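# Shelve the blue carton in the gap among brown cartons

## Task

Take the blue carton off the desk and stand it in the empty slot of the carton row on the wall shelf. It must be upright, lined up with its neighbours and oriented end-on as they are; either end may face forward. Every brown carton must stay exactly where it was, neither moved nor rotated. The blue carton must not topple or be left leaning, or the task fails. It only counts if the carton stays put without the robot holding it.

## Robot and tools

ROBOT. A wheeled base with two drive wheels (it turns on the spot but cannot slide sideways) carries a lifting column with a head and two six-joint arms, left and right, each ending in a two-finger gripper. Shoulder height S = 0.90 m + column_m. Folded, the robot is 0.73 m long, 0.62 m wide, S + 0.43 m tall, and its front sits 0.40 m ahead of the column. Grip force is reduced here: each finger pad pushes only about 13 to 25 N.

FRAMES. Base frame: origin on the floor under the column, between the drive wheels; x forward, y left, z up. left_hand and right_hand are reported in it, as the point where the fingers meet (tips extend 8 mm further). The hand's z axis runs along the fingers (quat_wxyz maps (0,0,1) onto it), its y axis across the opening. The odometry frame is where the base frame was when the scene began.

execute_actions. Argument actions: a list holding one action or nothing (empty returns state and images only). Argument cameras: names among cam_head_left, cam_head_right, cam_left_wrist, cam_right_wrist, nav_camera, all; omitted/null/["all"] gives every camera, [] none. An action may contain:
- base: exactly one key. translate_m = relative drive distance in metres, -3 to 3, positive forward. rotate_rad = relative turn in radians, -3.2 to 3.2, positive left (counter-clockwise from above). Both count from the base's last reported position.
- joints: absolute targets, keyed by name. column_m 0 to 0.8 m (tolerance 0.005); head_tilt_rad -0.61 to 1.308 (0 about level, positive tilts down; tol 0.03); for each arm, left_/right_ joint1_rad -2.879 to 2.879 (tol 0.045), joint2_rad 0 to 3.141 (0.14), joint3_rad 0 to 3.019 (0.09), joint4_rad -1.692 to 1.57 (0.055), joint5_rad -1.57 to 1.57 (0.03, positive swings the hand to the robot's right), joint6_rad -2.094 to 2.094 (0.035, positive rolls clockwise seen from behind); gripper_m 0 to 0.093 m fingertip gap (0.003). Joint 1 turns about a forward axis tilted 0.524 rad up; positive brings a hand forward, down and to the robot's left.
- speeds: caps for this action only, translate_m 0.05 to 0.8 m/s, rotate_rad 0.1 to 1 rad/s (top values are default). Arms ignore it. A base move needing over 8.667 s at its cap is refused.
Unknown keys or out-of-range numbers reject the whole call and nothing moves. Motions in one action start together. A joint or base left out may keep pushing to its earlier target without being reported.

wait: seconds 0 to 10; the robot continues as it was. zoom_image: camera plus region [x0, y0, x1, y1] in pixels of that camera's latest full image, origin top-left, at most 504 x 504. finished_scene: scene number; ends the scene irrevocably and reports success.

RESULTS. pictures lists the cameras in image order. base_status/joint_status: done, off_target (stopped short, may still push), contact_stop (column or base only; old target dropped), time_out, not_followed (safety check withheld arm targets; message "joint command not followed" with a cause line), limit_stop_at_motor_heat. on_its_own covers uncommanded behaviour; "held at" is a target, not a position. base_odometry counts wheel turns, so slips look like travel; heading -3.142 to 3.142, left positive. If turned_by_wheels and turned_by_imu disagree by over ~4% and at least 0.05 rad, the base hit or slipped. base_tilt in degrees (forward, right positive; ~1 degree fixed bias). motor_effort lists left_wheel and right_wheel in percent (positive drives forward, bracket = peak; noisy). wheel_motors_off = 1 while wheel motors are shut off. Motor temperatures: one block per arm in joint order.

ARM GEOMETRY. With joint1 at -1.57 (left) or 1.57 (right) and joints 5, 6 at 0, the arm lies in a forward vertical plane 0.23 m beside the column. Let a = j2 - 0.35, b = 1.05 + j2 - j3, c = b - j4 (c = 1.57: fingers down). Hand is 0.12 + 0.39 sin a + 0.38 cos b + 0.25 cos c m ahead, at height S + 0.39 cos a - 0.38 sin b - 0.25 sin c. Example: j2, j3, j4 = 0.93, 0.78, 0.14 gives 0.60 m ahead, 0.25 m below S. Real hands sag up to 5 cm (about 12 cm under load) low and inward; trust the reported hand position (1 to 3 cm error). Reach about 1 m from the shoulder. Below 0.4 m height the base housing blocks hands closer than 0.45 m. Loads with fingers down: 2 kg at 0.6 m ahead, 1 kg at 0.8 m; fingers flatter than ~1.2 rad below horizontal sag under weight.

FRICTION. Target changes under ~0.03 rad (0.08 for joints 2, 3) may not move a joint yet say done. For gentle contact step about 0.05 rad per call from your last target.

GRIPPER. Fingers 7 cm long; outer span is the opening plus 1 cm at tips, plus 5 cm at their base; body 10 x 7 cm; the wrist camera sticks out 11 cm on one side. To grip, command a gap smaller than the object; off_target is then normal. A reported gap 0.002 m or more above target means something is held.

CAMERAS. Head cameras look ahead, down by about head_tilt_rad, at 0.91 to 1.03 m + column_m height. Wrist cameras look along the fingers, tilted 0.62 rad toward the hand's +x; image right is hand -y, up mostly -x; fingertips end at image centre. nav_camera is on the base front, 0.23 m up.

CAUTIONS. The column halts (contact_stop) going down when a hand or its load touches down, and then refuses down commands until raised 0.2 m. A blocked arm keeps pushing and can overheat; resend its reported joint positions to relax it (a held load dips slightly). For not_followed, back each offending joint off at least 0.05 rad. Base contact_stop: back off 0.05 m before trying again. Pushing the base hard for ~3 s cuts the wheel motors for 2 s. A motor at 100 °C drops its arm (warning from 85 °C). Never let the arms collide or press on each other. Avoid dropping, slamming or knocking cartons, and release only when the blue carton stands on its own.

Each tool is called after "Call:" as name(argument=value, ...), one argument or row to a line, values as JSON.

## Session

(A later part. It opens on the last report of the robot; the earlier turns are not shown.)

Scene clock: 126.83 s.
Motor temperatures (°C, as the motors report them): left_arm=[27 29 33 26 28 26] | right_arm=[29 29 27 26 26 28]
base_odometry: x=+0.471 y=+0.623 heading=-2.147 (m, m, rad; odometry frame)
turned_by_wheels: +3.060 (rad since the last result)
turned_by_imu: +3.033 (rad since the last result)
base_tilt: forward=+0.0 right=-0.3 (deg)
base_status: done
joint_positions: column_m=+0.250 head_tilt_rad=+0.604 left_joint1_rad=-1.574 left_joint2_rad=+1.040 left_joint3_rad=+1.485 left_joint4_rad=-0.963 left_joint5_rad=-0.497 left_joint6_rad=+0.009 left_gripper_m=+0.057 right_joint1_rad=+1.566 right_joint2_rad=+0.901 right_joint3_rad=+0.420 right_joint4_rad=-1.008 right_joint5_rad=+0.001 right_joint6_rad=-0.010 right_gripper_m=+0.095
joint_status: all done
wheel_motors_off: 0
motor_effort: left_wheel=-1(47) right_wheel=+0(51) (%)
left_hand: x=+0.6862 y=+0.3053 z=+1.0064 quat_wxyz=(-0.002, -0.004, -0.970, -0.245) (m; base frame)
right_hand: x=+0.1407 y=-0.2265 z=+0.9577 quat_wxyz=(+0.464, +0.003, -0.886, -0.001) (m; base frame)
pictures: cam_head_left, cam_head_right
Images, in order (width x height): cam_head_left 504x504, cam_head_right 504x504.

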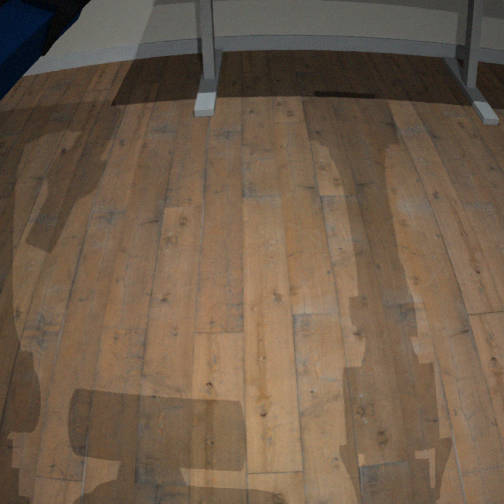

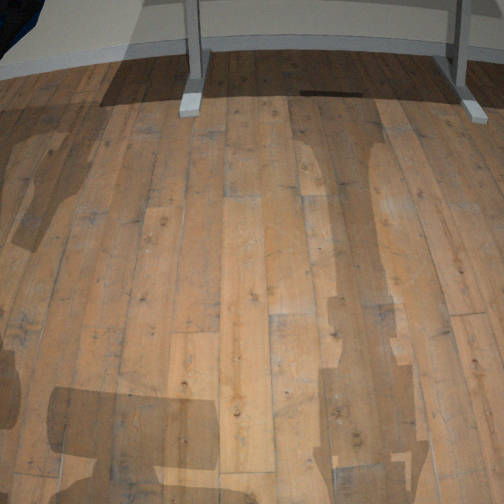

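Call:
execute_actions(
  actions=[
    {"base":{"rotate_rad":-0.2},"joints":{"column_m":0.3,"left_joint5_rad":-0.95}},
  ],
  cameras=[],
)

Call:
execute_actions(
  actions=[
    {"base":{"translate_m":1.4},"joints":{"head_tilt_rad":0.55},"speeds":{"translate_m":0.6}},
  ],
  cameras=["cam_head_left","cam_head_right","cam_left_wrist"],
)

Scene clock: 128.27 s.
Motor temperatures (°C, as the motors report them): left_arm=[27 29 33 26 28 26] | right_arm=[29 29 27 26 26 28]
base_odometry: x=+0.471 y=+0.623 heading=-2.346 (m, m, rad; odometry frame)
turned_by_wheels: -0.199 (rad since the last result)
turned_by_imu: -0.198 (rad since the last result)
base_tilt: forward=+0.1 right=-0.3 (deg)
base_status: done
joint_positions: column_m=+0.300 head_tilt_rad=+0.604 left_joint1_rad=-1.574 left_joint2_rad=+1.040 left_joint3_rad=+1.485 left_joint4_rad=-0.963 left_joint5_rad=-0.946 left_joint6_rad=+0.009 left_gripper_m=+0.057 right_joint1_rad=+1.566 right_joint2_rad=+0.901 right_joint3_rad=+0.420 right_joint4_rad=-1.008 right_joint5_rad=+0.001 right_joint6_rad=-0.010 right_gripper_m=+0.095
joint_status: all done
wheel_motors_off: 0
motor_effort: left_wheel=+1(24) right_wheel=-2(23) (%)
left_hand: x=+0.6860 y=+0.3628 z=+1.1065 quat_wxyz=(-0.001, -0.003, -0.891, -0.454) (m; base frame)
right_hand: x=+0.1407 y=-0.2265 z=+1.0078 quat_wxyz=(+0.464, +0.003, -0.886, -0.001) (m; base frame)
pictures: none
No camera images: the call's "cameras" was empty. Leave "cameras" out to get every camera's image.

Scene clock: 132.43 s.
Motor temperatures (°C, as the motors report them): left_arm=[27 29 33 26 28 26] | right_arm=[29 29 27 26 26 28]
base_odometry: x=-0.508 y=-0.378 heading=-2.345 (m, m, rad; odometry frame)
turned_by_wheels: +0.002 (rad since the last result)
turned_by_imu: +0.006 (rad since the last result)
base_tilt: forward=+0.0 right=-0.3 (deg)
base_status: done
joint_positions: column_m=+0.300 head_tilt_rad=+0.567 left_joint1_rad=-1.574 left_joint2_rad=+1.041 left_joint3_rad=+1.485 left_joint4_rad=-0.963 left_joint5_rad=-0.946 left_joint6_rad=+0.009 left_gripper_m=+0.057 right_joint1_rad=+1.566 right_joint2_rad=+0.901 right_joint3_rad=+0.421 right_joint4_rad=-1.008 right_joint5_rad=+0.001 right_joint6_rad=-0.010 right_gripper_m=+0.095
joint_status: all done
wheel_motors_off: 0
motor_effort: left_wheel=+1(64) right_wheel=+1(39) (%)
left_hand: x=+0.6859 y=+0.3628 z=+1.1063 quat_wxyz=(-0.001, -0.003, -0.891, -0.454) (m; base frame)
right_hand: x=+0.1411 y=-0.2265 z=+1.0076 quat_wxyz=(+0.464, +0.003, -0.886, -0.001) (m; base frame)
pictures: cam_head_left, cam_head_right, cam_left_wrist
Images, in order (width x height): cam_head_left 504x504, cam_head_right 504x504, cam_left_wrist 504x504.

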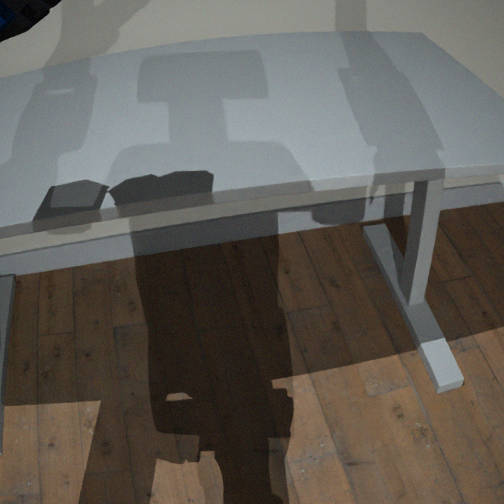

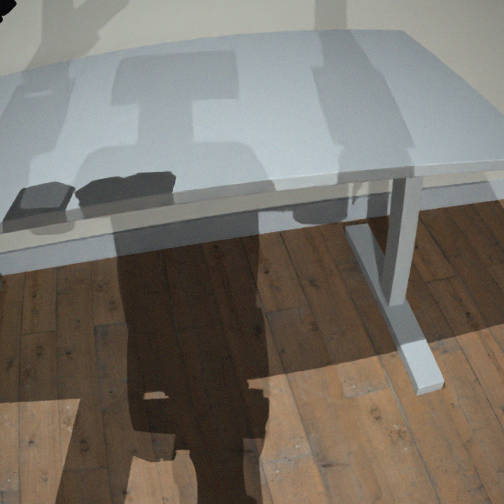

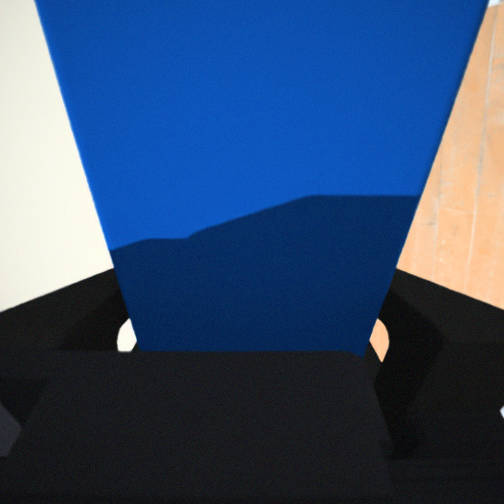

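Call:
execute_actions(
  actions=[
    {"base":{"translate_m":0.5},"joints":{"head_tilt_rad":0.45,"column_m":0.2},"speeds":{"translate_m":0.4}},
  ],
  cameras=["cam_head_left","nav_camera","cam_left_wrist"],
)

Scene clock: 135.27 s.
Motor temperatures (°C, as the motors report them): left_arm=[27 29 33 26 28 26] | right_arm=[29 29 27 26 26 28]
base_odometry: x=-0.858 y=-0.736 heading=-2.344 (m, m, rad; odometry frame)
turned_by_wheels: +0.001 (rad since the last result)
turned_by_imu: +0.003 (rad since the last result)
base_tilt: forward=+0.1 right=-0.2 (deg)
base_status: done
joint_positions: column_m=+0.200 head_tilt_rad=+0.468 left_joint1_rad=-1.574 left_joint2_rad=+1.042 left_joint3_rad=+1.485 left_joint4_rad=-0.963 left_joint5_rad=-0.946 left_joint6_rad=+0.009 left_gripper_m=+0.057 right_joint1_rad=+1.566 right_joint2_rad=+0.901 right_joint3_rad=+0.419 right_joint4_rad=-1.008 right_joint5_rad=+0.001 right_joint6_rad=-0.010 right_gripper_m=+0.095
joint_status: all done
wheel_motors_off: 0
motor_effort: left_wheel=+1(43) right_wheel=+0(33) (%)
left_hand: x=+0.6858 y=+0.3629 z=+1.0059 quat_wxyz=(+0.000, -0.004, -0.891, -0.455) (m; base frame)
right_hand: x=+0.1405 y=-0.2264 z=+0.9079 quat_wxyz=(+0.464, +0.003, -0.886, -0.001) (m; base frame)
pictures: cam_head_left, cam_left_wrist, nav_camera
Images, in order (width x height): cam_head_left 504x504, cam_left_wrist 504x504, nav_camera 504x504.

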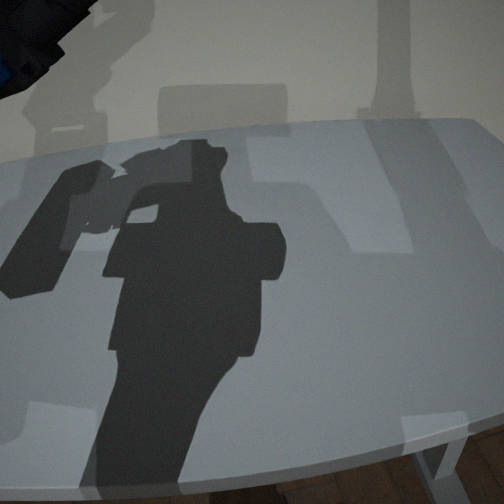

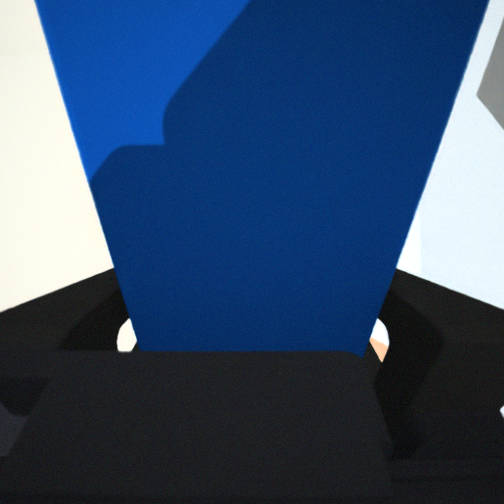

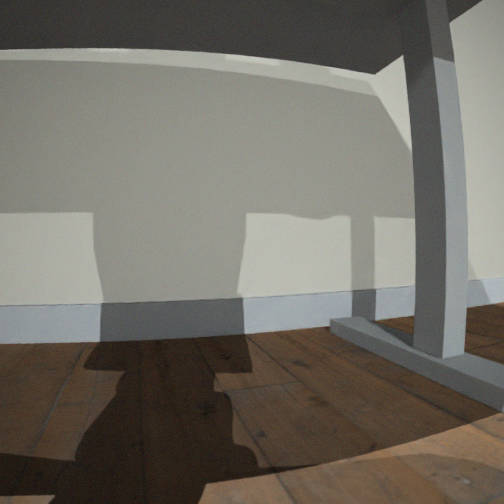

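Call:
execute_actions(
  actions=[
    {"base":{"rotate_rad":0.15}},
  ],
  cameras=[],
)

Call:
execute_actions(
  actions=[
    {"base":{"translate_m":0.12},"joints":{"head_tilt_rad":0.6,"column_m":0.08},"speeds":{"translate_m":0.2}},
  ],
  cameras=["cam_head_left","nav_camera","cam_left_wrist"],
)

Scene clock: 136.60 s.
Motor temperatures (°C, as the motors report them): left_arm=[27 29 33 26 28 26] | right_arm=[29 29 27 26 26 28]
base_odometry: x=-0.858 y=-0.736 heading=-2.195 (m, m, rad; odometry frame)
turned_by_wheels: +0.148 (rad since the last result)
turned_by_imu: +0.145 (rad since the last result)
base_tilt: forward=+0.1 right=-0.3 (deg)
base_status: done
joint_positions: column_m=+0.200 head_tilt_rad=+0.468 left_joint1_rad=-1.573 left_joint2_rad=+1.042 left_joint3_rad=+1.485 left_joint4_rad=-0.963 left_joint5_rad=-0.946 left_joint6_rad=+0.009 left_gripper_m=+0.057 right_joint1_rad=+1.566 right_joint2_rad=+0.901 right_joint3_rad=+0.419 right_joint4_rad=-1.008 right_joint5_rad=+0.001 right_joint6_rad=-0.010 right_gripper_m=+0.095
joint_status: not commanded
wheel_motors_off: 0
motor_effort: left_wheel=-1(53) right_wheel=+1(42) (%)
left_hand: x=+0.6858 y=+0.3630 z=+1.0059 quat_wxyz=(+0.000, -0.003, -0.891, -0.455) (m; base frame)
right_hand: x=+0.1405 y=-0.2264 z=+0.9079 quat_wxyz=(+0.464, +0.003, -0.886, -0.001) (m; base frame)
pictures: none
No camera images: the call's "cameras" was empty. Leave "cameras" out to get every camera's image.

Scene clock: 138.73 s.
Motor temperatures (°C, as the motors report them): left_arm=[27 29 33 26 28 26] | right_arm=[29 29 27 26 26 28]
base_odometry: x=-0.928 y=-0.833 heading=-2.193 (m, m, rad; odometry frame)
turned_by_wheels: +0.002 (rad since the last result)
turned_by_imu: +0.003 (rad since the last result)
base_tilt: forward=+0.2 right=-0.2 (deg)
base_status: done
joint_positions: column_m=+0.080 head_tilt_rad=+0.604 left_joint1_rad=-1.573 left_joint2_rad=+1.042 left_joint3_rad=+1.485 left_joint4_rad=-0.963 left_joint5_rad=-0.947 left_joint6_rad=+0.009 left_gripper_m=+0.057 right_joint1_rad=+1.566 right_joint2_rad=+0.901 right_joint3_rad=+0.420 right_joint4_rad=-1.008 right_joint5_rad=+0.001 right_joint6_rad=-0.010 right_gripper_m=+0.095
joint_status: all done
wheel_motors_off: 0
motor_effort: left_wheel=+2(57) right_wheel=-1(33) (%)
left_hand: x=+0.6857 y=+0.3631 z=+0.8858 quat_wxyz=(+0.000, -0.004, -0.891, -0.455) (m; base frame)
right_hand: x=+0.1407 y=-0.2265 z=+0.7879 quat_wxyz=(+0.464, +0.003, -0.886, -0.001) (m; base frame)
pictures: cam_head_left, cam_left_wrist, nav_camera
Images, in order (width x height): cam_head_left 504x504, cam_left_wrist 504x504, nav_camera 504x504.

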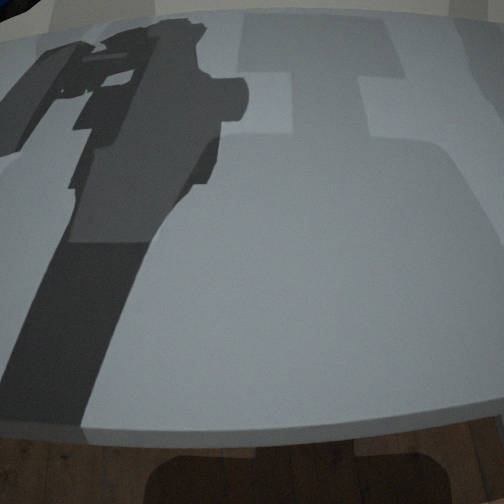

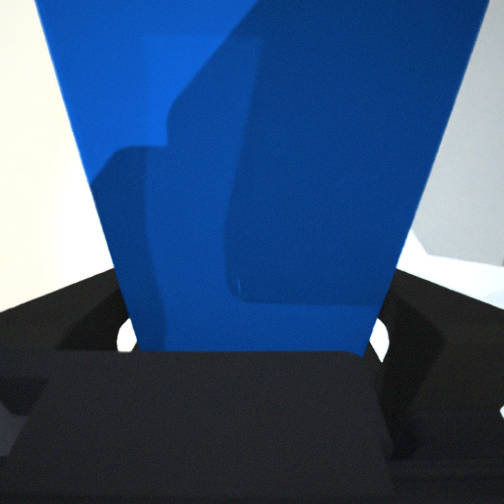

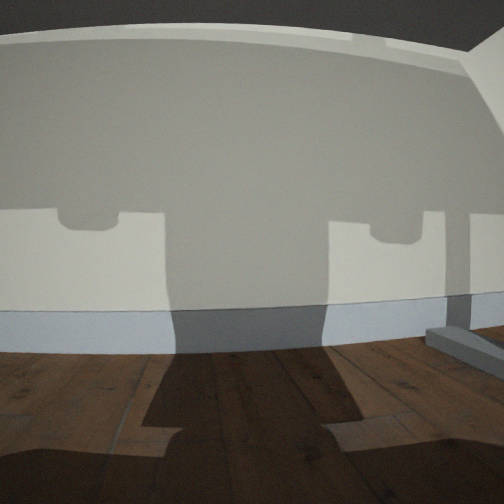

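Call:
execute_actions(
  actions=[
    {"joints":{"column_m":0.15,"left_joint3_rad":1.15,"left_joint4_rad":-0.63,"left_joint5_rad":-1.1,"head_tilt_rad":0.4}},
  ],
  cameras=["cam_head_left","cam_left_wrist"],
)

Scene clock: 140.53 s.
Motor temperatures (°C, as the motors report them): left_arm=[27 29 33 26 28 26] | right_arm=[29 29 27 26 26 28]
base_odometry: x=-0.928 y=-0.833 heading=-2.193 (m, m, rad; odometry frame)
turned_by_wheels: +0.000 (rad since the last result)
turned_by_imu: +0.001 (rad since the last result)
base_tilt: forward=+0.2 right=-0.3 (deg)
base_status: not commanded
joint_positions: column_m=+0.150 head_tilt_rad=+0.418 left_joint1_rad=-1.573 left_joint2_rad=+1.051 left_joint3_rad=+1.143 left_joint4_rad=-0.640 left_joint5_rad=-1.096 left_joint6_rad=+0.009 left_gripper_m=+0.057 right_joint1_rad=+1.566 right_joint2_rad=+0.901 right_joint3_rad=+0.420 right_joint4_rad=-1.008 right_joint5_rad=+0.001 right_joint6_rad=-0.010 right_gripper_m=+0.095
joint_status: all done
wheel_motors_off: 0
motor_effort: left_wheel=+3(3) right_wheel=-2(3) (%)
left_hand: x=+0.5903 y=+0.3764 z=+0.8806 quat_wxyz=(+0.012, -0.010, -0.854, -0.520) (m; base frame)
right_hand: x=+0.1407 y=-0.2265 z=+0.8578 quat_wxyz=(+0.464, +0.003, -0.886, -0.001) (m; base frame)
pictures: cam_head_left, cam_left_wrist
Images, in order (width x height): cam_head_left 504x504, cam_left_wrist 504x504.

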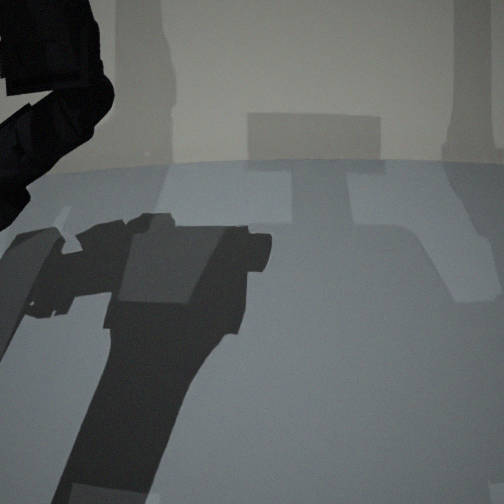

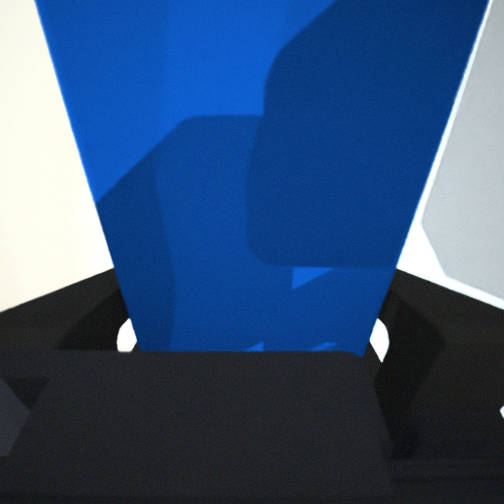

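Call:
execute_actions(
  actions=[
    {"base":{"translate_m":0.1},"joints":{"column_m":0.06},"speeds":{"translate_m":0.1}},
  ],
  cameras=["cam_head_left","cam_left_wrist","nav_camera"],
)

Call:
execute_actions(
  actions=[
    {"joints":{"column_m":0.03}},
  ],
  cameras=["cam_left_wrist","cam_right_wrist"],
)

Scene clock: 142.57 s.
Motor temperatures (°C, as the motors report them): left_arm=[27 29 33 26 28 26] | right_arm=[29 29 27 26 26 28]
base_odometry: x=-0.986 y=-0.915 heading=-2.192 (m, m, rad; odometry frame)
turned_by_wheels: +0.002 (rad since the last result)
turned_by_imu: +0.003 (rad since the last result)
base_tilt: forward=+0.1 right=-0.3 (deg)
base_status: done
joint_positions: column_m=+0.060 head_tilt_rad=+0.418 left_joint1_rad=-1.573 left_joint2_rad=+1.051 left_joint3_rad=+1.143 left_joint4_rad=-0.636 left_joint5_rad=-1.096 left_joint6_rad=+0.009 left_gripper_m=+0.057 right_joint1_rad=+1.566 right_joint2_rad=+0.900 right_joint3_rad=+0.420 right_joint4_rad=-1.008 right_joint5_rad=+0.001 right_joint6_rad=-0.010 right_gripper_m=+0.095
joint_status: all done
wheel_motors_off: 0
motor_effort: left_wheel=+2(46) right_wheel=-1(38) (%)
left_hand: x=+0.5909 y=+0.3764 z=+0.7908 quat_wxyz=(+0.010, -0.009, -0.854, -0.520) (m; base frame)
right_hand: x=+0.1408 y=-0.2265 z=+0.7679 quat_wxyz=(+0.464, +0.003, -0.886, -0.001) (m; base frame)
pictures: cam_head_left, cam_left_wrist, nav_camera
Images, in order (width x height): cam_head_left 504x504, cam_left_wrist 504x504, nav_camera 504x504.

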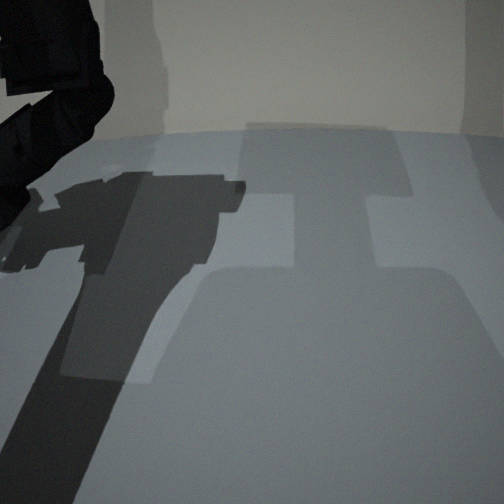

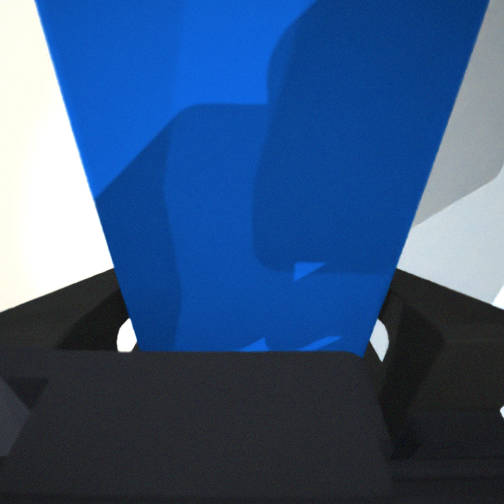

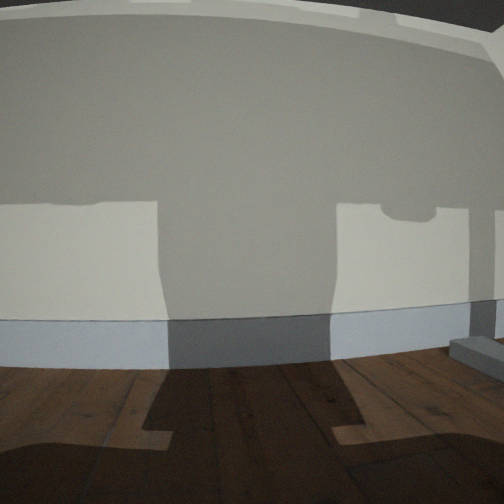

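Scene clock: 143.53 s.
Motor temperatures (°C, as the motors report them): left_arm=[27 29 33 26 28 26] | right_arm=[29 29 27 26 26 28]
base_odometry: x=-0.986 y=-0.915 heading=-2.192 (m, m, rad; odometry frame)
turned_by_wheels: +0.000 (rad since the last result)
turned_by_imu: +0.000 (rad since the last result)
base_tilt: forward=+0.1 right=-0.3 (deg)
base_status: not commanded
joint_positions: column_m=+0.030 head_tilt_rad=+0.418 left_joint1_rad=-1.573 left_joint2_rad=+1.051 left_joint3_rad=+1.143 left_joint4_rad=-0.636 left_joint5_rad=-1.096 left_joint6_rad=+0.009 left_gripper_m=+0.057 right_joint1_rad=+1.566 right_joint2_rad=+0.817 right_joint3_rad=+0.400 right_joint4_rad=-1.047 right_joint5_rad=+0.000 right_joint6_rad=-0.008 right_gripper_m=+0.095
joint_status: all done
wheel_motors_off: 0
motor_effort: left_wheel=+3(3) right_wheel=-3(4) (%)
left_hand: x=+0.5909 y=+0.3764 z=+0.7608 quat_wxyz=(+0.010, -0.009, -0.854, -0.520) (m; base frame)
right_hand: x=+0.1405 y=-0.2263 z=+0.7506 quat_wxyz=(+0.453, +0.002, -0.891, -0.001) (m; base frame)
pictures: cam_left_wrist, cam_right_wrist
Images, in order (width x height): cam_left_wrist 504x504, cam_right_wrist 504x504.

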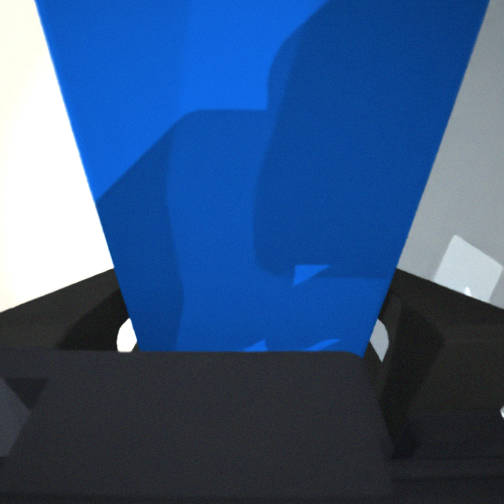

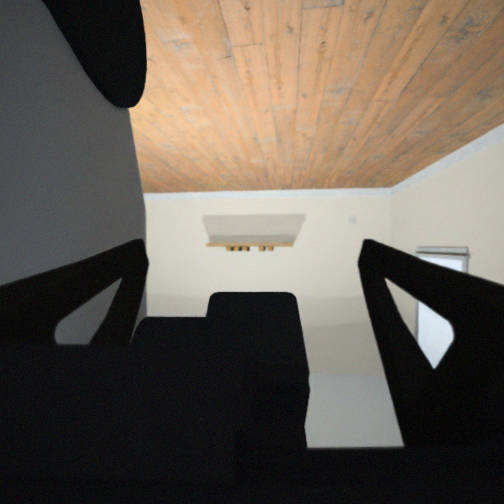

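Call:
execute_actions(
  actions=[
    {"joints":{"column_m":0.07}},
  ],
  cameras=[],
)

Call:
execute_actions(
  actions=[
    {"joints":{"right_joint2_rad":0.5,"right_joint3_rad":0.9,"right_joint4_rad":-0.6}},
  ],
  cameras=[],
)

Call:
execute_actions(
  actions=[
    {"joints":{"column_m":0.02}},
  ],
  cameras=["cam_left_wrist","cam_head_left"],
)

Scene clock: 144.97 s.
Motor temperatures (°C, as the motors report them): left_arm=[27 29 33 26 28 26] | right_arm=[29 29 27 26 26 28]
base_odometry: x=-0.986 y=-0.915 heading=-2.192 (m, m, rad; odometry frame)
turned_by_wheels: +0.000 (rad since the last result)
turned_by_imu: +0.001 (rad since the last result)
base_tilt: forward=+0.1 right=-0.4 (deg)
base_status: not commanded
joint_positions: column_m=+0.070 head_tilt_rad=+0.418 left_joint1_rad=-1.573 left_joint2_rad=+1.051 left_joint3_rad=+1.143 left_joint4_rad=-0.636 left_joint5_rad=-1.096 left_joint6_rad=+0.009 left_gripper_m=+0.057 right_joint1_rad=+1.566 right_joint2_rad=+0.898 right_joint3_rad=+0.414 right_joint4_rad=-1.019 right_joint5_rad=+0.000 right_joint6_rad=-0.008 right_gripper_m=+0.095
joint_status: all done
wheel_motors_off: 0
motor_effort: left_wheel=+3(4) right_wheel=-4(5) (%)
left_hand: x=+0.5909 y=+0.3764 z=+0.8007 quat_wxyz=(+0.010, -0.009, -0.854, -0.520) (m; base frame)
right_hand: x=+0.1369 y=-0.2264 z=+0.7811 quat_wxyz=(+0.470, +0.002, -0.883, -0.001) (m; base frame)
pictures: none
No camera images: the call's "cameras" was empty. Leave "cameras" out to get every camera's image.

Scene clock: 146.30 s.
Motor temperatures (°C, as the motors report them): left_arm=[27 29 33 26 28 26] | right_arm=[29 29 27 26 26 28]
base_odometry: x=-0.986 y=-0.915 heading=-2.192 (m, m, rad; odometry frame)
turned_by_wheels: +0.000 (rad since the last result)
turned_by_imu: +0.001 (rad since the last result)
base_tilt: forward=+0.0 right=-0.4 (deg)
base_status: not commanded
joint_positions: column_m=+0.070 head_tilt_rad=+0.418 left_joint1_rad=-1.573 left_joint2_rad=+1.051 left_joint3_rad=+1.143 left_joint4_rad=-0.636 left_joint5_rad=-1.096 left_joint6_rad=+0.009 left_gripper_m=+0.057 right_joint1_rad=+1.566 right_joint2_rad=+0.497 right_joint3_rad=+0.902 right_joint4_rad=-0.600 right_joint5_rad=+0.000 right_joint6_rad=-0.008 right_gripper_m=+0.095
joint_status: all done
wheel_motors_off: 0
motor_effort: left_wheel=+3(4) right_wheel=-3(5) (%)
left_hand: x=+0.5909 y=+0.3764 z=+0.8007 quat_wxyz=(+0.010, -0.009, -0.854, -0.520) (m; base frame)
right_hand: x=+0.5670 y=-0.2269 z=+0.8909 quat_wxyz=(-0.164, +0.003, -0.987, +0.003) (m; base frame)
pictures: none
No camera images: the call's "cameras" was empty. Leave "cameras" out to get every camera's image.

Scene clock: 147.53 s.
Motor temperatures (°C, as the motors report them): left_arm=[27 29 33 26 28 26] | right_arm=[29 29 27 26 26 28]
base_odometry: x=-0.986 y=-0.915 heading=-2.192 (m, m, rad; odometry frame)
turned_by_wheels: +0.000 (rad since the last result)
turned_by_imu: +0.001 (rad since the last result)
base_tilt: forward=+0.2 right=-0.4 (deg)
base_status: not commanded
joint_positions: column_m=+0.020 head_tilt_rad=+0.418 left_joint1_rad=-1.573 left_joint2_rad=+1.051 left_joint3_rad=+1.143 left_joint4_rad=-0.636 left_joint5_rad=-1.101 left_joint6_rad=+0.000 left_gripper_m=+0.057 right_joint1_rad=+1.566 right_joint2_rad=+0.497 right_joint3_rad=+0.902 right_joint4_rad=-0.600 right_joint5_rad=+0.000 right_joint6_rad=-0.008 right_gripper_m=+0.095
joint_status: all done
wheel_motors_off: 0
motor_effort: left_wheel=+3(3) right_wheel=-5(4) (%)
left_hand: x=+0.5909 y=+0.3768 z=+0.7515 quat_wxyz=(+0.008, -0.006, -0.853, -0.522) (m; base frame)
right_hand: x=+0.5670 y=-0.2269 z=+0.8410 quat_wxyz=(-0.164, +0.003, -0.987, +0.003) (m; base frame)
pictures: cam_head_left, cam_left_wrist
Images, in order (width x height): cam_head_left 504x504, cam_left_wrist 504x504.

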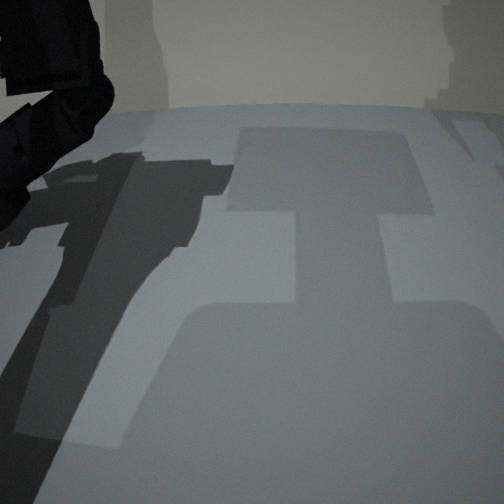

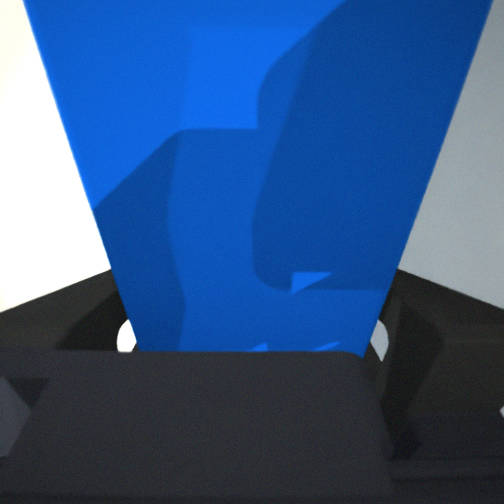

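Call:
execute_actions(
  actions=[
    {"joints":{"left_gripper_m":0.075}},
  ],
  cameras=["cam_left_wrist"],
)

Call:
execute_actions(
  actions=[
    {"base":{"rotate_rad":-0.1},"joints":{"column_m":0.035},"speeds":{"rotate_rad":0.1}},
  ],
  cameras=["cam_left_wrist","cam_head_left"],
)

Scene clock: 148.37 s.
Motor temperatures (°C, as the motors report them): left_arm=[27 29 32 26 28 26] | right_arm=[29 29 28 26 26 28]
base_odometry: x=-0.986 y=-0.915 heading=-2.192 (m, m, rad; odometry frame)
turned_by_wheels: +0.000 (rad since the last result)
turned_by_imu: +0.000 (rad since the last result)
base_tilt: forward=+0.2 right=-0.3 (deg)
base_status: not commanded
joint_positions: column_m=+0.020 head_tilt_rad=+0.418 left_joint1_rad=-1.571 left_joint2_rad=+1.041 left_joint3_rad=+1.143 left_joint4_rad=-0.636 left_joint5_rad=-1.116 left_joint6_rad=+0.000 left_gripper_m=+0.075 right_joint1_rad=+1.566 right_joint2_rad=+0.497 right_joint3_rad=+0.902 right_joint4_rad=-0.600 right_joint5_rad=+0.000 right_joint6_rad=-0.008 right_gripper_m=+0.095
joint_status: all done
wheel_motors_off: 0
motor_effort: left_wheel=+4(4) right_wheel=-4(5) (%)
left_hand: x=+0.5924 y=+0.3787 z=+0.7586 quat_wxyz=(+0.004, -0.003, -0.848, -0.529) (m; base frame)
right_hand: x=+0.5670 y=-0.2269 z=+0.8410 quat_wxyz=(-0.164, +0.003, -0.987, +0.003) (m; base frame)
pictures: cam_left_wrist
Images, in order (width x height): cam_left_wrist 504x504.

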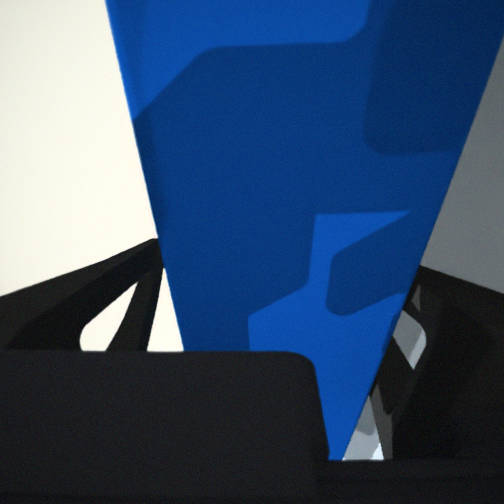

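Scene clock: 149.87 s.
Motor temperatures (°C, as the motors report them): left_arm=[27 29 32 26 28 26] | right_arm=[29 29 28 26 26 28]
base_odometry: x=-0.986 y=-0.915 heading=-2.290 (m, m, rad; odometry frame)
turned_by_wheels: -0.098 (rad since the last result)
turned_by_imu: -0.095 (rad since the last result)
base_tilt: forward=+0.0 right=-0.2 (deg)
base_status: done
joint_positions: column_m=+0.035 head_tilt_rad=+0.418 left_joint1_rad=-1.570 left_joint2_rad=+1.041 left_joint3_rad=+1.143 left_joint4_rad=-0.636 left_joint5_rad=-1.102 left_joint6_rad=+0.000 left_gripper_m=+0.075 right_joint1_rad=+1.566 right_joint2_rad=+0.497 right_joint3_rad=+0.902 right_joint4_rad=-0.600 right_joint5_rad=+0.000 right_joint6_rad=-0.008 right_gripper_m=+0.095
joint_status: all done
wheel_motors_off: 0
motor_effort: left_wheel=+0(45) right_wheel=-1(43) (%)
left_hand: x=+0.5922 y=+0.3782 z=+0.7713 quat_wxyz=(+0.005, -0.002, -0.852, -0.524) (m; base frame)
right_hand: x=+0.5670 y=-0.2269 z=+0.8559 quat_wxyz=(-0.164, +0.003, -0.987, +0.003) (m; base frame)
pictures: cam_head_left, cam_left_wrist
Images, in order (width x height): cam_head_left 504x504, cam_left_wrist 504x504.

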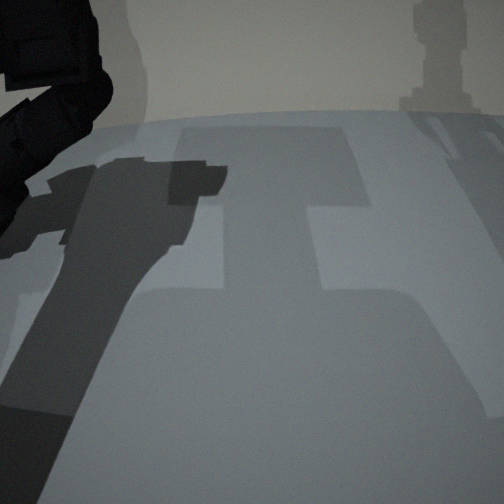

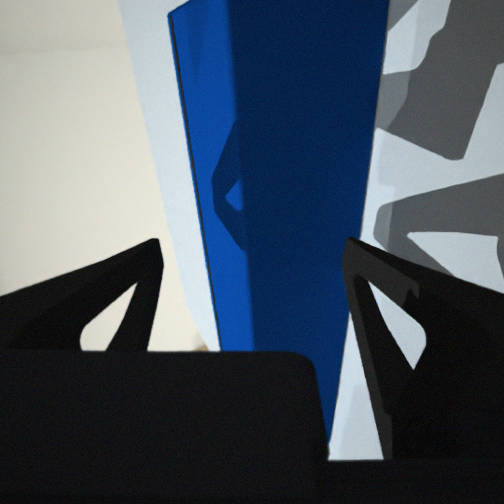

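Call:
execute_actions(
  actions=[
    {"joints":{"column_m":0.2}},
  ],
  cameras=[],
)

Call:
execute_actions(
  actions=[
    {"base":{"rotate_rad":0.27},"joints":{"left_joint3_rad":1.49,"left_joint4_rad":-0.96,"left_joint5_rad":0,"left_joint6_rad":0.19,"left_gripper_m":0.093,"head_tilt_rad":0.55}},
  ],
  cameras=["cam_left_wrist","cam_head_left"],
)

Scene clock: 152.80 s.
Motor temperatures (°C, as the motors report them): left_arm=[27 29 32 26 28 26] | right_arm=[29 29 28 26 26 28]
base_odometry: x=-0.986 y=-0.915 heading=-2.290 (m, m, rad; odometry frame)
turned_by_wheels: +0.000 (rad since the last result)
turned_by_imu: +0.001 (rad since the last result)
base_tilt: forward=+0.2 right=-0.4 (deg)
base_status: not commanded
joint_positions: column_m=+0.200 head_tilt_rad=+0.418 left_joint1_rad=-1.570 left_joint2_rad=+1.041 left_joint3_rad=+1.143 left_joint4_rad=-0.636 left_joint5_rad=-1.102 left_joint6_rad=+0.000 left_gripper_m=+0.075 right_joint1_rad=+1.566 right_joint2_rad=+0.497 right_joint3_rad=+0.902 right_joint4_rad=-0.600 right_joint5_rad=+0.000 right_joint6_rad=-0.008 right_gripper_m=+0.095
joint_status: all done
wheel_motors_off: 0
motor_effort: left_wheel=+1(1) right_wheel=-2(3) (%)
left_hand: x=+0.5922 y=+0.3782 z=+0.9363 quat_wxyz=(+0.005, -0.002, -0.852, -0.524) (m; base frame)
right_hand: x=+0.5670 y=-0.2269 z=+1.0209 quat_wxyz=(-0.164, +0.003, -0.987, +0.003) (m; base frame)
pictures: none
No camera images: the call's "cameras" was empty. Leave "cameras" out to get every camera's image.

Scene clock: 154.30 s.
Motor temperatures (°C, as the motors report them): left_arm=[27 29 33 26 28 26] | right_arm=[29 29 28 26 26 28]
base_odometry: x=-0.987 y=-0.915 heading=-2.021 (m, m, rad; odometry frame)
turned_by_wheels: +0.268 (rad since the last result)
turned_by_imu: +0.261 (rad since the last result)
base_tilt: forward=+0.1 right=-0.3 (deg)
base_status: done
joint_positions: column_m=+0.200 head_tilt_rad=+0.554 left_joint1_rad=-1.570 left_joint2_rad=+1.045 left_joint3_rad=+1.467 left_joint4_rad=-0.952 left_joint5_rad=-0.003 left_joint6_rad=+0.180 left_gripper_m=+0.093 right_joint1_rad=+1.566 right_joint2_rad=+0.497 right_joint3_rad=+0.902 right_joint4_rad=-0.600 right_joint5_rad=+0.000 right_joint6_rad=-0.008 right_gripper_m=+0.095
joint_status: all done
wheel_motors_off: 0
motor_effort: left_wheel=-1(50) right_wheel=-1(49) (%)
left_hand: x=+0.6796 y=+0.2255 z=+0.9274 quat_wxyz=(+0.003, -0.090, -0.996, -0.002) (m; base frame)
right_hand: x=+0.5670 y=-0.2269 z=+1.0209 quat_wxyz=(-0.164, +0.003, -0.987, +0.003) (m; base frame)
pictures: cam_head_left, cam_left_wrist
Images, in order (width x height): cam_head_left 504x504, cam_left_wrist 504x504.

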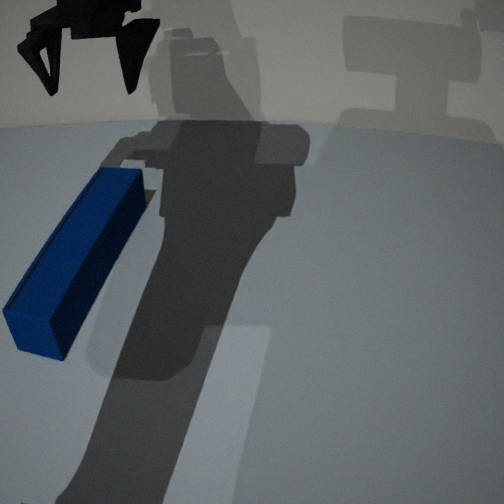

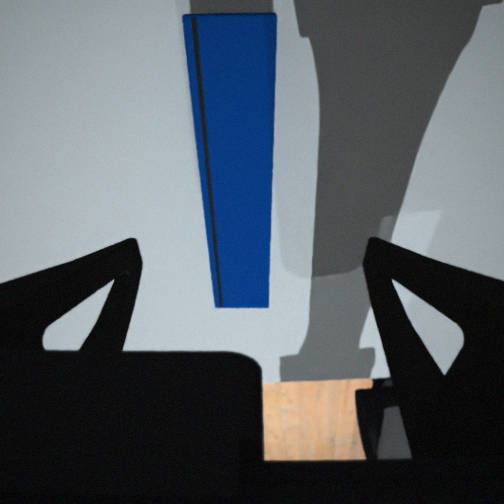

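Call:
execute_actions(
  actions=[
    {"base":{"translate_m":-0.05}},
  ],
  cameras=[],
)

Call:
execute_actions(
  actions=[
    {"base":{"rotate_rad":0.03},"joints":{"column_m":0.08,"left_joint6_rad":0.22}},
  ],
  cameras=["cam_left_wrist"],
)

Scene clock: 155.80 s.
Motor temperatures (°C, as the motors report them): left_arm=[27 29 33 26 28 26] | right_arm=[29 29 28 26 26 28]
base_odometry: x=-0.965 y=-0.870 heading=-2.020 (m, m, rad; odometry frame)
turned_by_wheels: +0.001 (rad since the last result)
turned_by_imu: +0.001 (rad since the last result)
base_tilt: forward=+0.1 right=-0.4 (deg)
base_status: done
joint_positions: column_m=+0.200 head_tilt_rad=+0.554 left_joint1_rad=-1.570 left_joint2_rad=+1.045 left_joint3_rad=+1.467 left_joint4_rad=-0.955 left_joint5_rad=-0.003 left_joint6_rad=+0.180 left_gripper_m=+0.093 right_joint1_rad=+1.566 right_joint2_rad=+0.498 right_joint3_rad=+0.901 right_joint4_rad=-0.600 right_joint5_rad=+0.000 right_joint6_rad=-0.008 right_gripper_m=+0.095
joint_status: not commanded
wheel_motors_off: 0
motor_effort: left_wheel=-1(71) right_wheel=-1(35) (%)
left_hand: x=+0.6788 y=+0.2254 z=+0.9274 quat_wxyz=(+0.005, -0.090, -0.996, -0.001) (m; base frame)
right_hand: x=+0.5666 y=-0.2269 z=+1.0204 quat_wxyz=(-0.163, +0.003, -0.987, +0.003) (m; base frame)
pictures: none
No camera images: the call's "cameras" was empty. Leave "cameras" out to get every camera's image.

Scene clock: 157.93 s.
Motor temperatures (°C, as the motors report them): left_arm=[27 29 33 26 28 26] | right_arm=[29 29 29 26 26 28]
base_odometry: x=-0.965 y=-0.870 heading=-1.992 (m, m, rad; odometry frame)
turned_by_wheels: +0.028 (rad since the last result)
turned_by_imu: +0.029 (rad since the last result)
base_tilt: forward=+0.2 right=-0.4 (deg)
base_status: done
joint_positions: column_m=+0.080 head_tilt_rad=+0.554 left_joint1_rad=-1.570 left_joint2_rad=+1.045 left_joint3_rad=+1.467 left_joint4_rad=-0.955 left_joint5_rad=-0.002 left_joint6_rad=+0.210 left_gripper_m=+0.093 right_joint1_rad=+1.566 right_joint2_rad=+0.498 right_joint3_rad=+0.901 right_joint4_rad=-0.600 right_joint5_rad=+0.000 right_joint6_rad=-0.008 right_gripper_m=+0.095
joint_status: all done
wheel_motors_off: 0
motor_effort: left_wheel=+0(29) right_wheel=+5(53) (%)
left_hand: x=+0.6788 y=+0.2253 z=+0.8075 quat_wxyz=(+0.005, -0.105, -0.994, -0.001) (m; base frame)
right_hand: x=+0.5666 y=-0.2269 z=+0.9006 quat_wxyz=(-0.163, +0.003, -0.987, +0.003) (m; base frame)
pictures: cam_left_wrist
Images, in order (width x height): cam_left_wrist 504x504.

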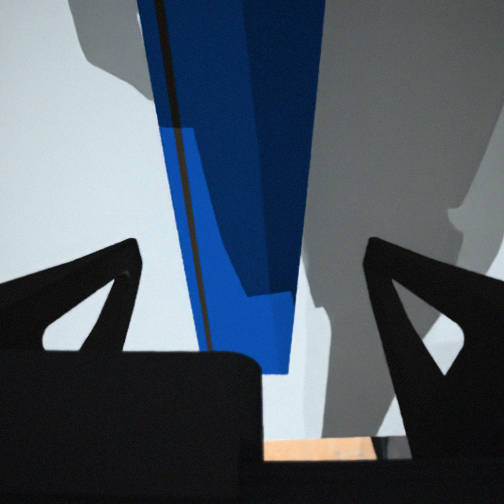

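Call:
execute_actions(
  actions=[
    {"joints":{"column_m":0.01}},
  ],
  cameras=["cam_left_wrist"],
)

Call:
execute_actions(
  actions=[
    {"joints":{"left_gripper_m":0.0}},
  ],
  cameras=["cam_left_wrist"],
)

Scene clock: 159.57 s.
Motor temperatures (°C, as the motors report them): left_arm=[27 29 33 26 28 26] | right_arm=[29 29 29 26 26 28]
base_odometry: x=-0.965 y=-0.870 heading=-1.992 (m, m, rad; odometry frame)
turned_by_wheels: +0.000 (rad since the last result)
turned_by_imu: +0.001 (rad since the last result)
base_tilt: forward=+0.1 right=-0.3 (deg)
base_status: not commanded
joint_positions: column_m=+0.010 head_tilt_rad=+0.554 left_joint1_rad=-1.570 left_joint2_rad=+1.045 left_joint3_rad=+1.467 left_joint4_rad=-0.955 left_joint5_rad=-0.002 left_joint6_rad=+0.210 left_gripper_m=+0.093 right_joint1_rad=+1.566 right_joint2_rad=+0.498 right_joint3_rad=+0.901 right_joint4_rad=-0.600 right_joint5_rad=+0.000 right_joint6_rad=-0.008 right_gripper_m=+0.095
joint_status: all done
wheel_motors_off: 0
motor_effort: left_wheel=+0(1) right_wheel=+1(2) (%)
left_hand: x=+0.6788 y=+0.2253 z=+0.7375 quat_wxyz=(+0.005, -0.105, -0.994, -0.001) (m; base frame)
right_hand: x=+0.5666 y=-0.2269 z=+0.8306 quat_wxyz=(-0.163, +0.003, -0.987, +0.003) (m; base frame)
pictures: cam_left_wrist
Images, in order (width x height): cam_left_wrist 504x504.

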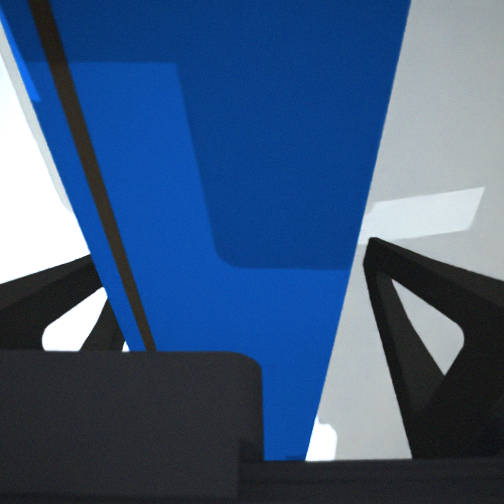

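Scene clock: 160.27 s.
Motor temperatures (°C, as the motors report them): left_arm=[27 29 33 26 28 26] | right_arm=[29 29 29 26 26 28]
base_odometry: x=-0.965 y=-0.870 heading=-1.992 (m, m, rad; odometry frame)
turned_by_wheels: +0.000 (rad since the last result)
turned_by_imu: +0.000 (rad since the last result)
base_tilt: forward=+0.2 right=-0.4 (deg)
base_status: not commanded
joint_positions: column_m=+0.010 head_tilt_rad=+0.554 left_joint1_rad=-1.570 left_joint2_rad=+1.045 left_joint3_rad=+1.467 left_joint4_rad=-0.955 left_joint5_rad=-0.001 left_joint6_rad=+0.211 left_gripper_m=+0.060 right_joint1_rad=+1.566 right_joint2_rad=+0.498 right_joint3_rad=+0.901 right_joint4_rad=-0.600 right_joint5_rad=+0.000 right_joint6_rad=-0.008 right_gripper_m=+0.095
joint_status: left_gripper_m off_target (ended at +0.060, target +0.000)
wheel_motors_off: 0
motor_effort: left_wheel=+0(0) right_wheel=+4(4) (%)
left_hand: x=+0.6788 y=+0.2252 z=+0.7375 quat_wxyz=(+0.005, -0.105, -0.994, -0.001) (m; base frame)
right_hand: x=+0.5666 y=-0.2269 z=+0.8306 quat_wxyz=(-0.163, +0.003, -0.987, +0.003) (m; base frame)
pictures: cam_left_wrist
Images, in order (width x height): cam_left_wrist 504x504.

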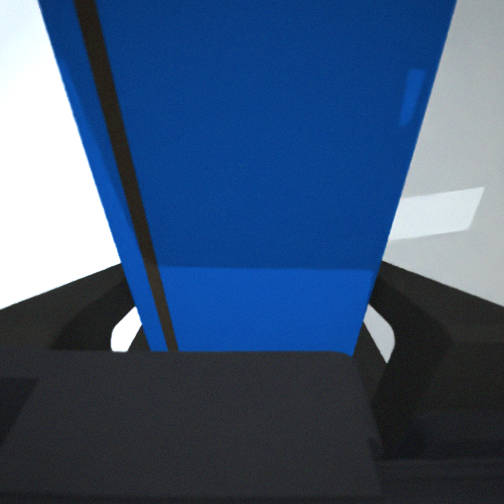

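Call:
execute_actions(
  actions=[
    {"joints":{"column_m":0.15}},
  ],
  cameras=[],
)

Call:
execute_actions(
  actions=[
    {"base":{"translate_m":-0.75},"joints":{"column_m":0.4,"left_joint6_rad":-0.01,"head_tilt_rad":0.4,"right_joint2_rad":0.9,"right_joint3_rad":0.42,"right_joint4_rad":-1.0},"speeds":{"translate_m":0.5}},
  ],
  cameras=[],
)

Call:
execute_actions(
  actions=[
    {"base":{"rotate_rad":3.02},"speeds":{"rotate_rad":0.8}},
  ],
  cameras=["cam_head_left","cam_left_wrist","nav_camera"],
)

Scene clock: 163.00 s.
Motor temperatures (°C, as the motors report them): left_arm=[27 29 33 26 28 26] | right_arm=[29 29 29 26 26 28]
base_odometry: x=-0.965 y=-0.870 heading=-1.992 (m, m, rad; odometry frame)
turned_by_wheels: +0.000 (rad since the last result)
turned_by_imu: +0.001 (rad since the last result)
base_tilt: forward=+0.0 right=-0.4 (deg)
base_status: not commanded
joint_positions: column_m=+0.150 head_tilt_rad=+0.554 left_joint1_rad=-1.570 left_joint2_rad=+1.045 left_joint3_rad=+1.467 left_joint4_rad=-0.955 left_joint5_rad=-0.001 left_joint6_rad=+0.211 left_gripper_m=+0.060 right_joint1_rad=+1.566 right_joint2_rad=+0.498 right_joint3_rad=+0.901 right_joint4_rad=-0.600 right_joint5_rad=+0.000 right_joint6_rad=-0.008 right_gripper_m=+0.095
joint_status: all done
wheel_motors_off: 0
motor_effort: left_wheel=-1(1) right_wheel=+2(4) (%)
left_hand: x=+0.6788 y=+0.2252 z=+0.8774 quat_wxyz=(+0.005, -0.105, -0.994, -0.001) (m; base frame)
right_hand: x=+0.5666 y=-0.2269 z=+0.9705 quat_wxyz=(-0.163, +0.003, -0.987, +0.003) (m; base frame)
pictures: none
No camera images: the call's "cameras" was empty. Leave "cameras" out to get every camera's image.

Scene clock: 166.87 s.
Motor temperatures (°C, as the motors report them): left_arm=[27 30 33 26 28 26] | right_arm=[29 29 28 26 26 28]
base_odometry: x=-0.658 y=-0.185 heading=-1.991 (m, m, rad; odometry frame)
turned_by_wheels: +0.001 (rad since the last result)
turned_by_imu: +0.002 (rad since the last result)
base_tilt: forward=+0.2 right=-0.4 (deg)
base_status: done
joint_positions: column_m=+0.400 head_tilt_rad=+0.418 left_joint1_rad=-1.570 left_joint2_rad=+1.045 left_joint3_rad=+1.467 left_joint4_rad=-0.957 left_joint5_rad=-0.001 left_joint6_rad=+0.000 left_gripper_m=+0.060 right_joint1_rad=+1.566 right_joint2_rad=+0.906 right_joint3_rad=+0.419 right_joint4_rad=-0.989 right_joint5_rad=+0.000 right_joint6_rad=-0.008 right_gripper_m=+0.095
joint_status: all done
wheel_motors_off: 0
motor_effort: left_wheel=+2(39) right_wheel=-1(57) (%)
left_hand: x=+0.6784 y=+0.2252 z=+1.1272 quat_wxyz=(+0.006, +0.000, -1.000, -0.001) (m; base frame)
right_hand: x=+0.1417 y=-0.2264 z=+1.1042 quat_wxyz=(+0.459, +0.002, -0.889, +0.000) (m; base frame)
pictures: none
No camera images: the call's "cameras" was empty. Leave "cameras" out to get every camera's image.

Scene clock: 171.73 s.
Motor temperatures (°C, as the motors report them): left_arm=[27 30 34 26 28 26] | right_arm=[29 29 28 26 26 28]
base_odometry: x=-0.658 y=-0.185 heading=+1.029 (m, m, rad; odometry frame)
turned_by_wheels: +3.020 (rad since the last result)
turned_by_imu: +2.993 (rad since the last result)
base_tilt: forward=+0.0 right=-0.3 (deg)
base_status: done
joint_positions: column_m=+0.400 head_tilt_rad=+0.418 left_joint1_rad=-1.570 left_joint2_rad=+1.045 left_joint3_rad=+1.467 left_joint4_rad=-0.957 left_joint5_rad=-0.001 left_joint6_rad=+0.000 left_gripper_m=+0.060 right_joint1_rad=+1.566 right_joint2_rad=+0.906 right_joint3_rad=+0.419 right_joint4_rad=-0.989 right_joint5_rad=+0.000 right_joint6_rad=-0.008 right_gripper_m=+0.095
joint_status: not commanded
wheel_motors_off: 0
motor_effort: left_wheel=-1(47) right_wheel=+1(52) (%)
left_hand: x=+0.6784 y=+0.2251 z=+1.1272 quat_wxyz=(+0.006, +0.000, -1.000, -0.001) (m; base frame)
right_hand: x=+0.1417 y=-0.2264 z=+1.1042 quat_wxyz=(+0.459, +0.002, -0.889, +0.000) (m; base frame)
pictures: cam_head_left, cam_left_wrist, nav_camera
Images, in order (width x height): cam_head_left 504x504, cam_left_wrist 504x504, nav_camera 504x504.

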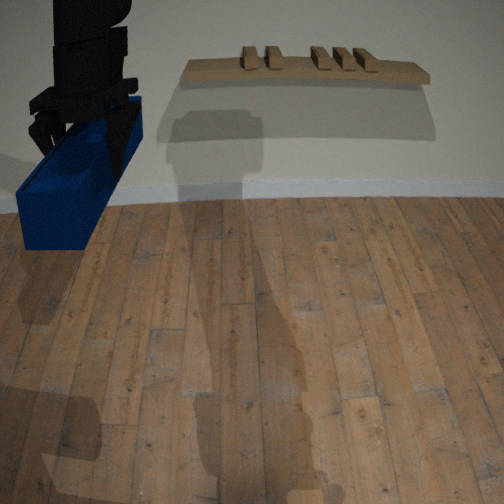

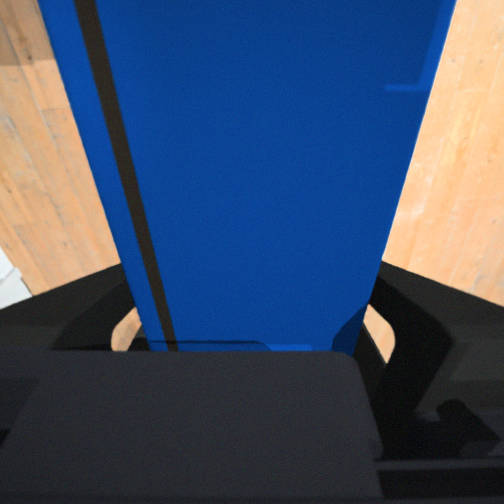

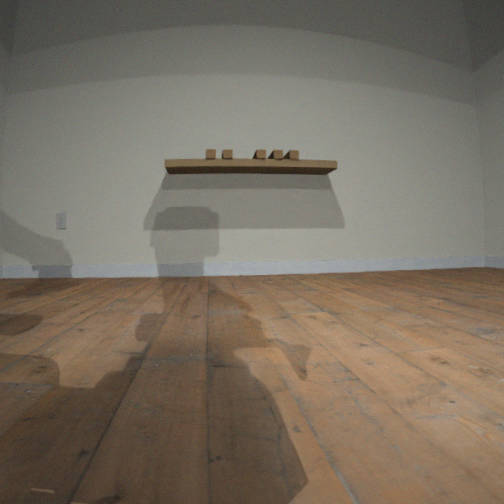

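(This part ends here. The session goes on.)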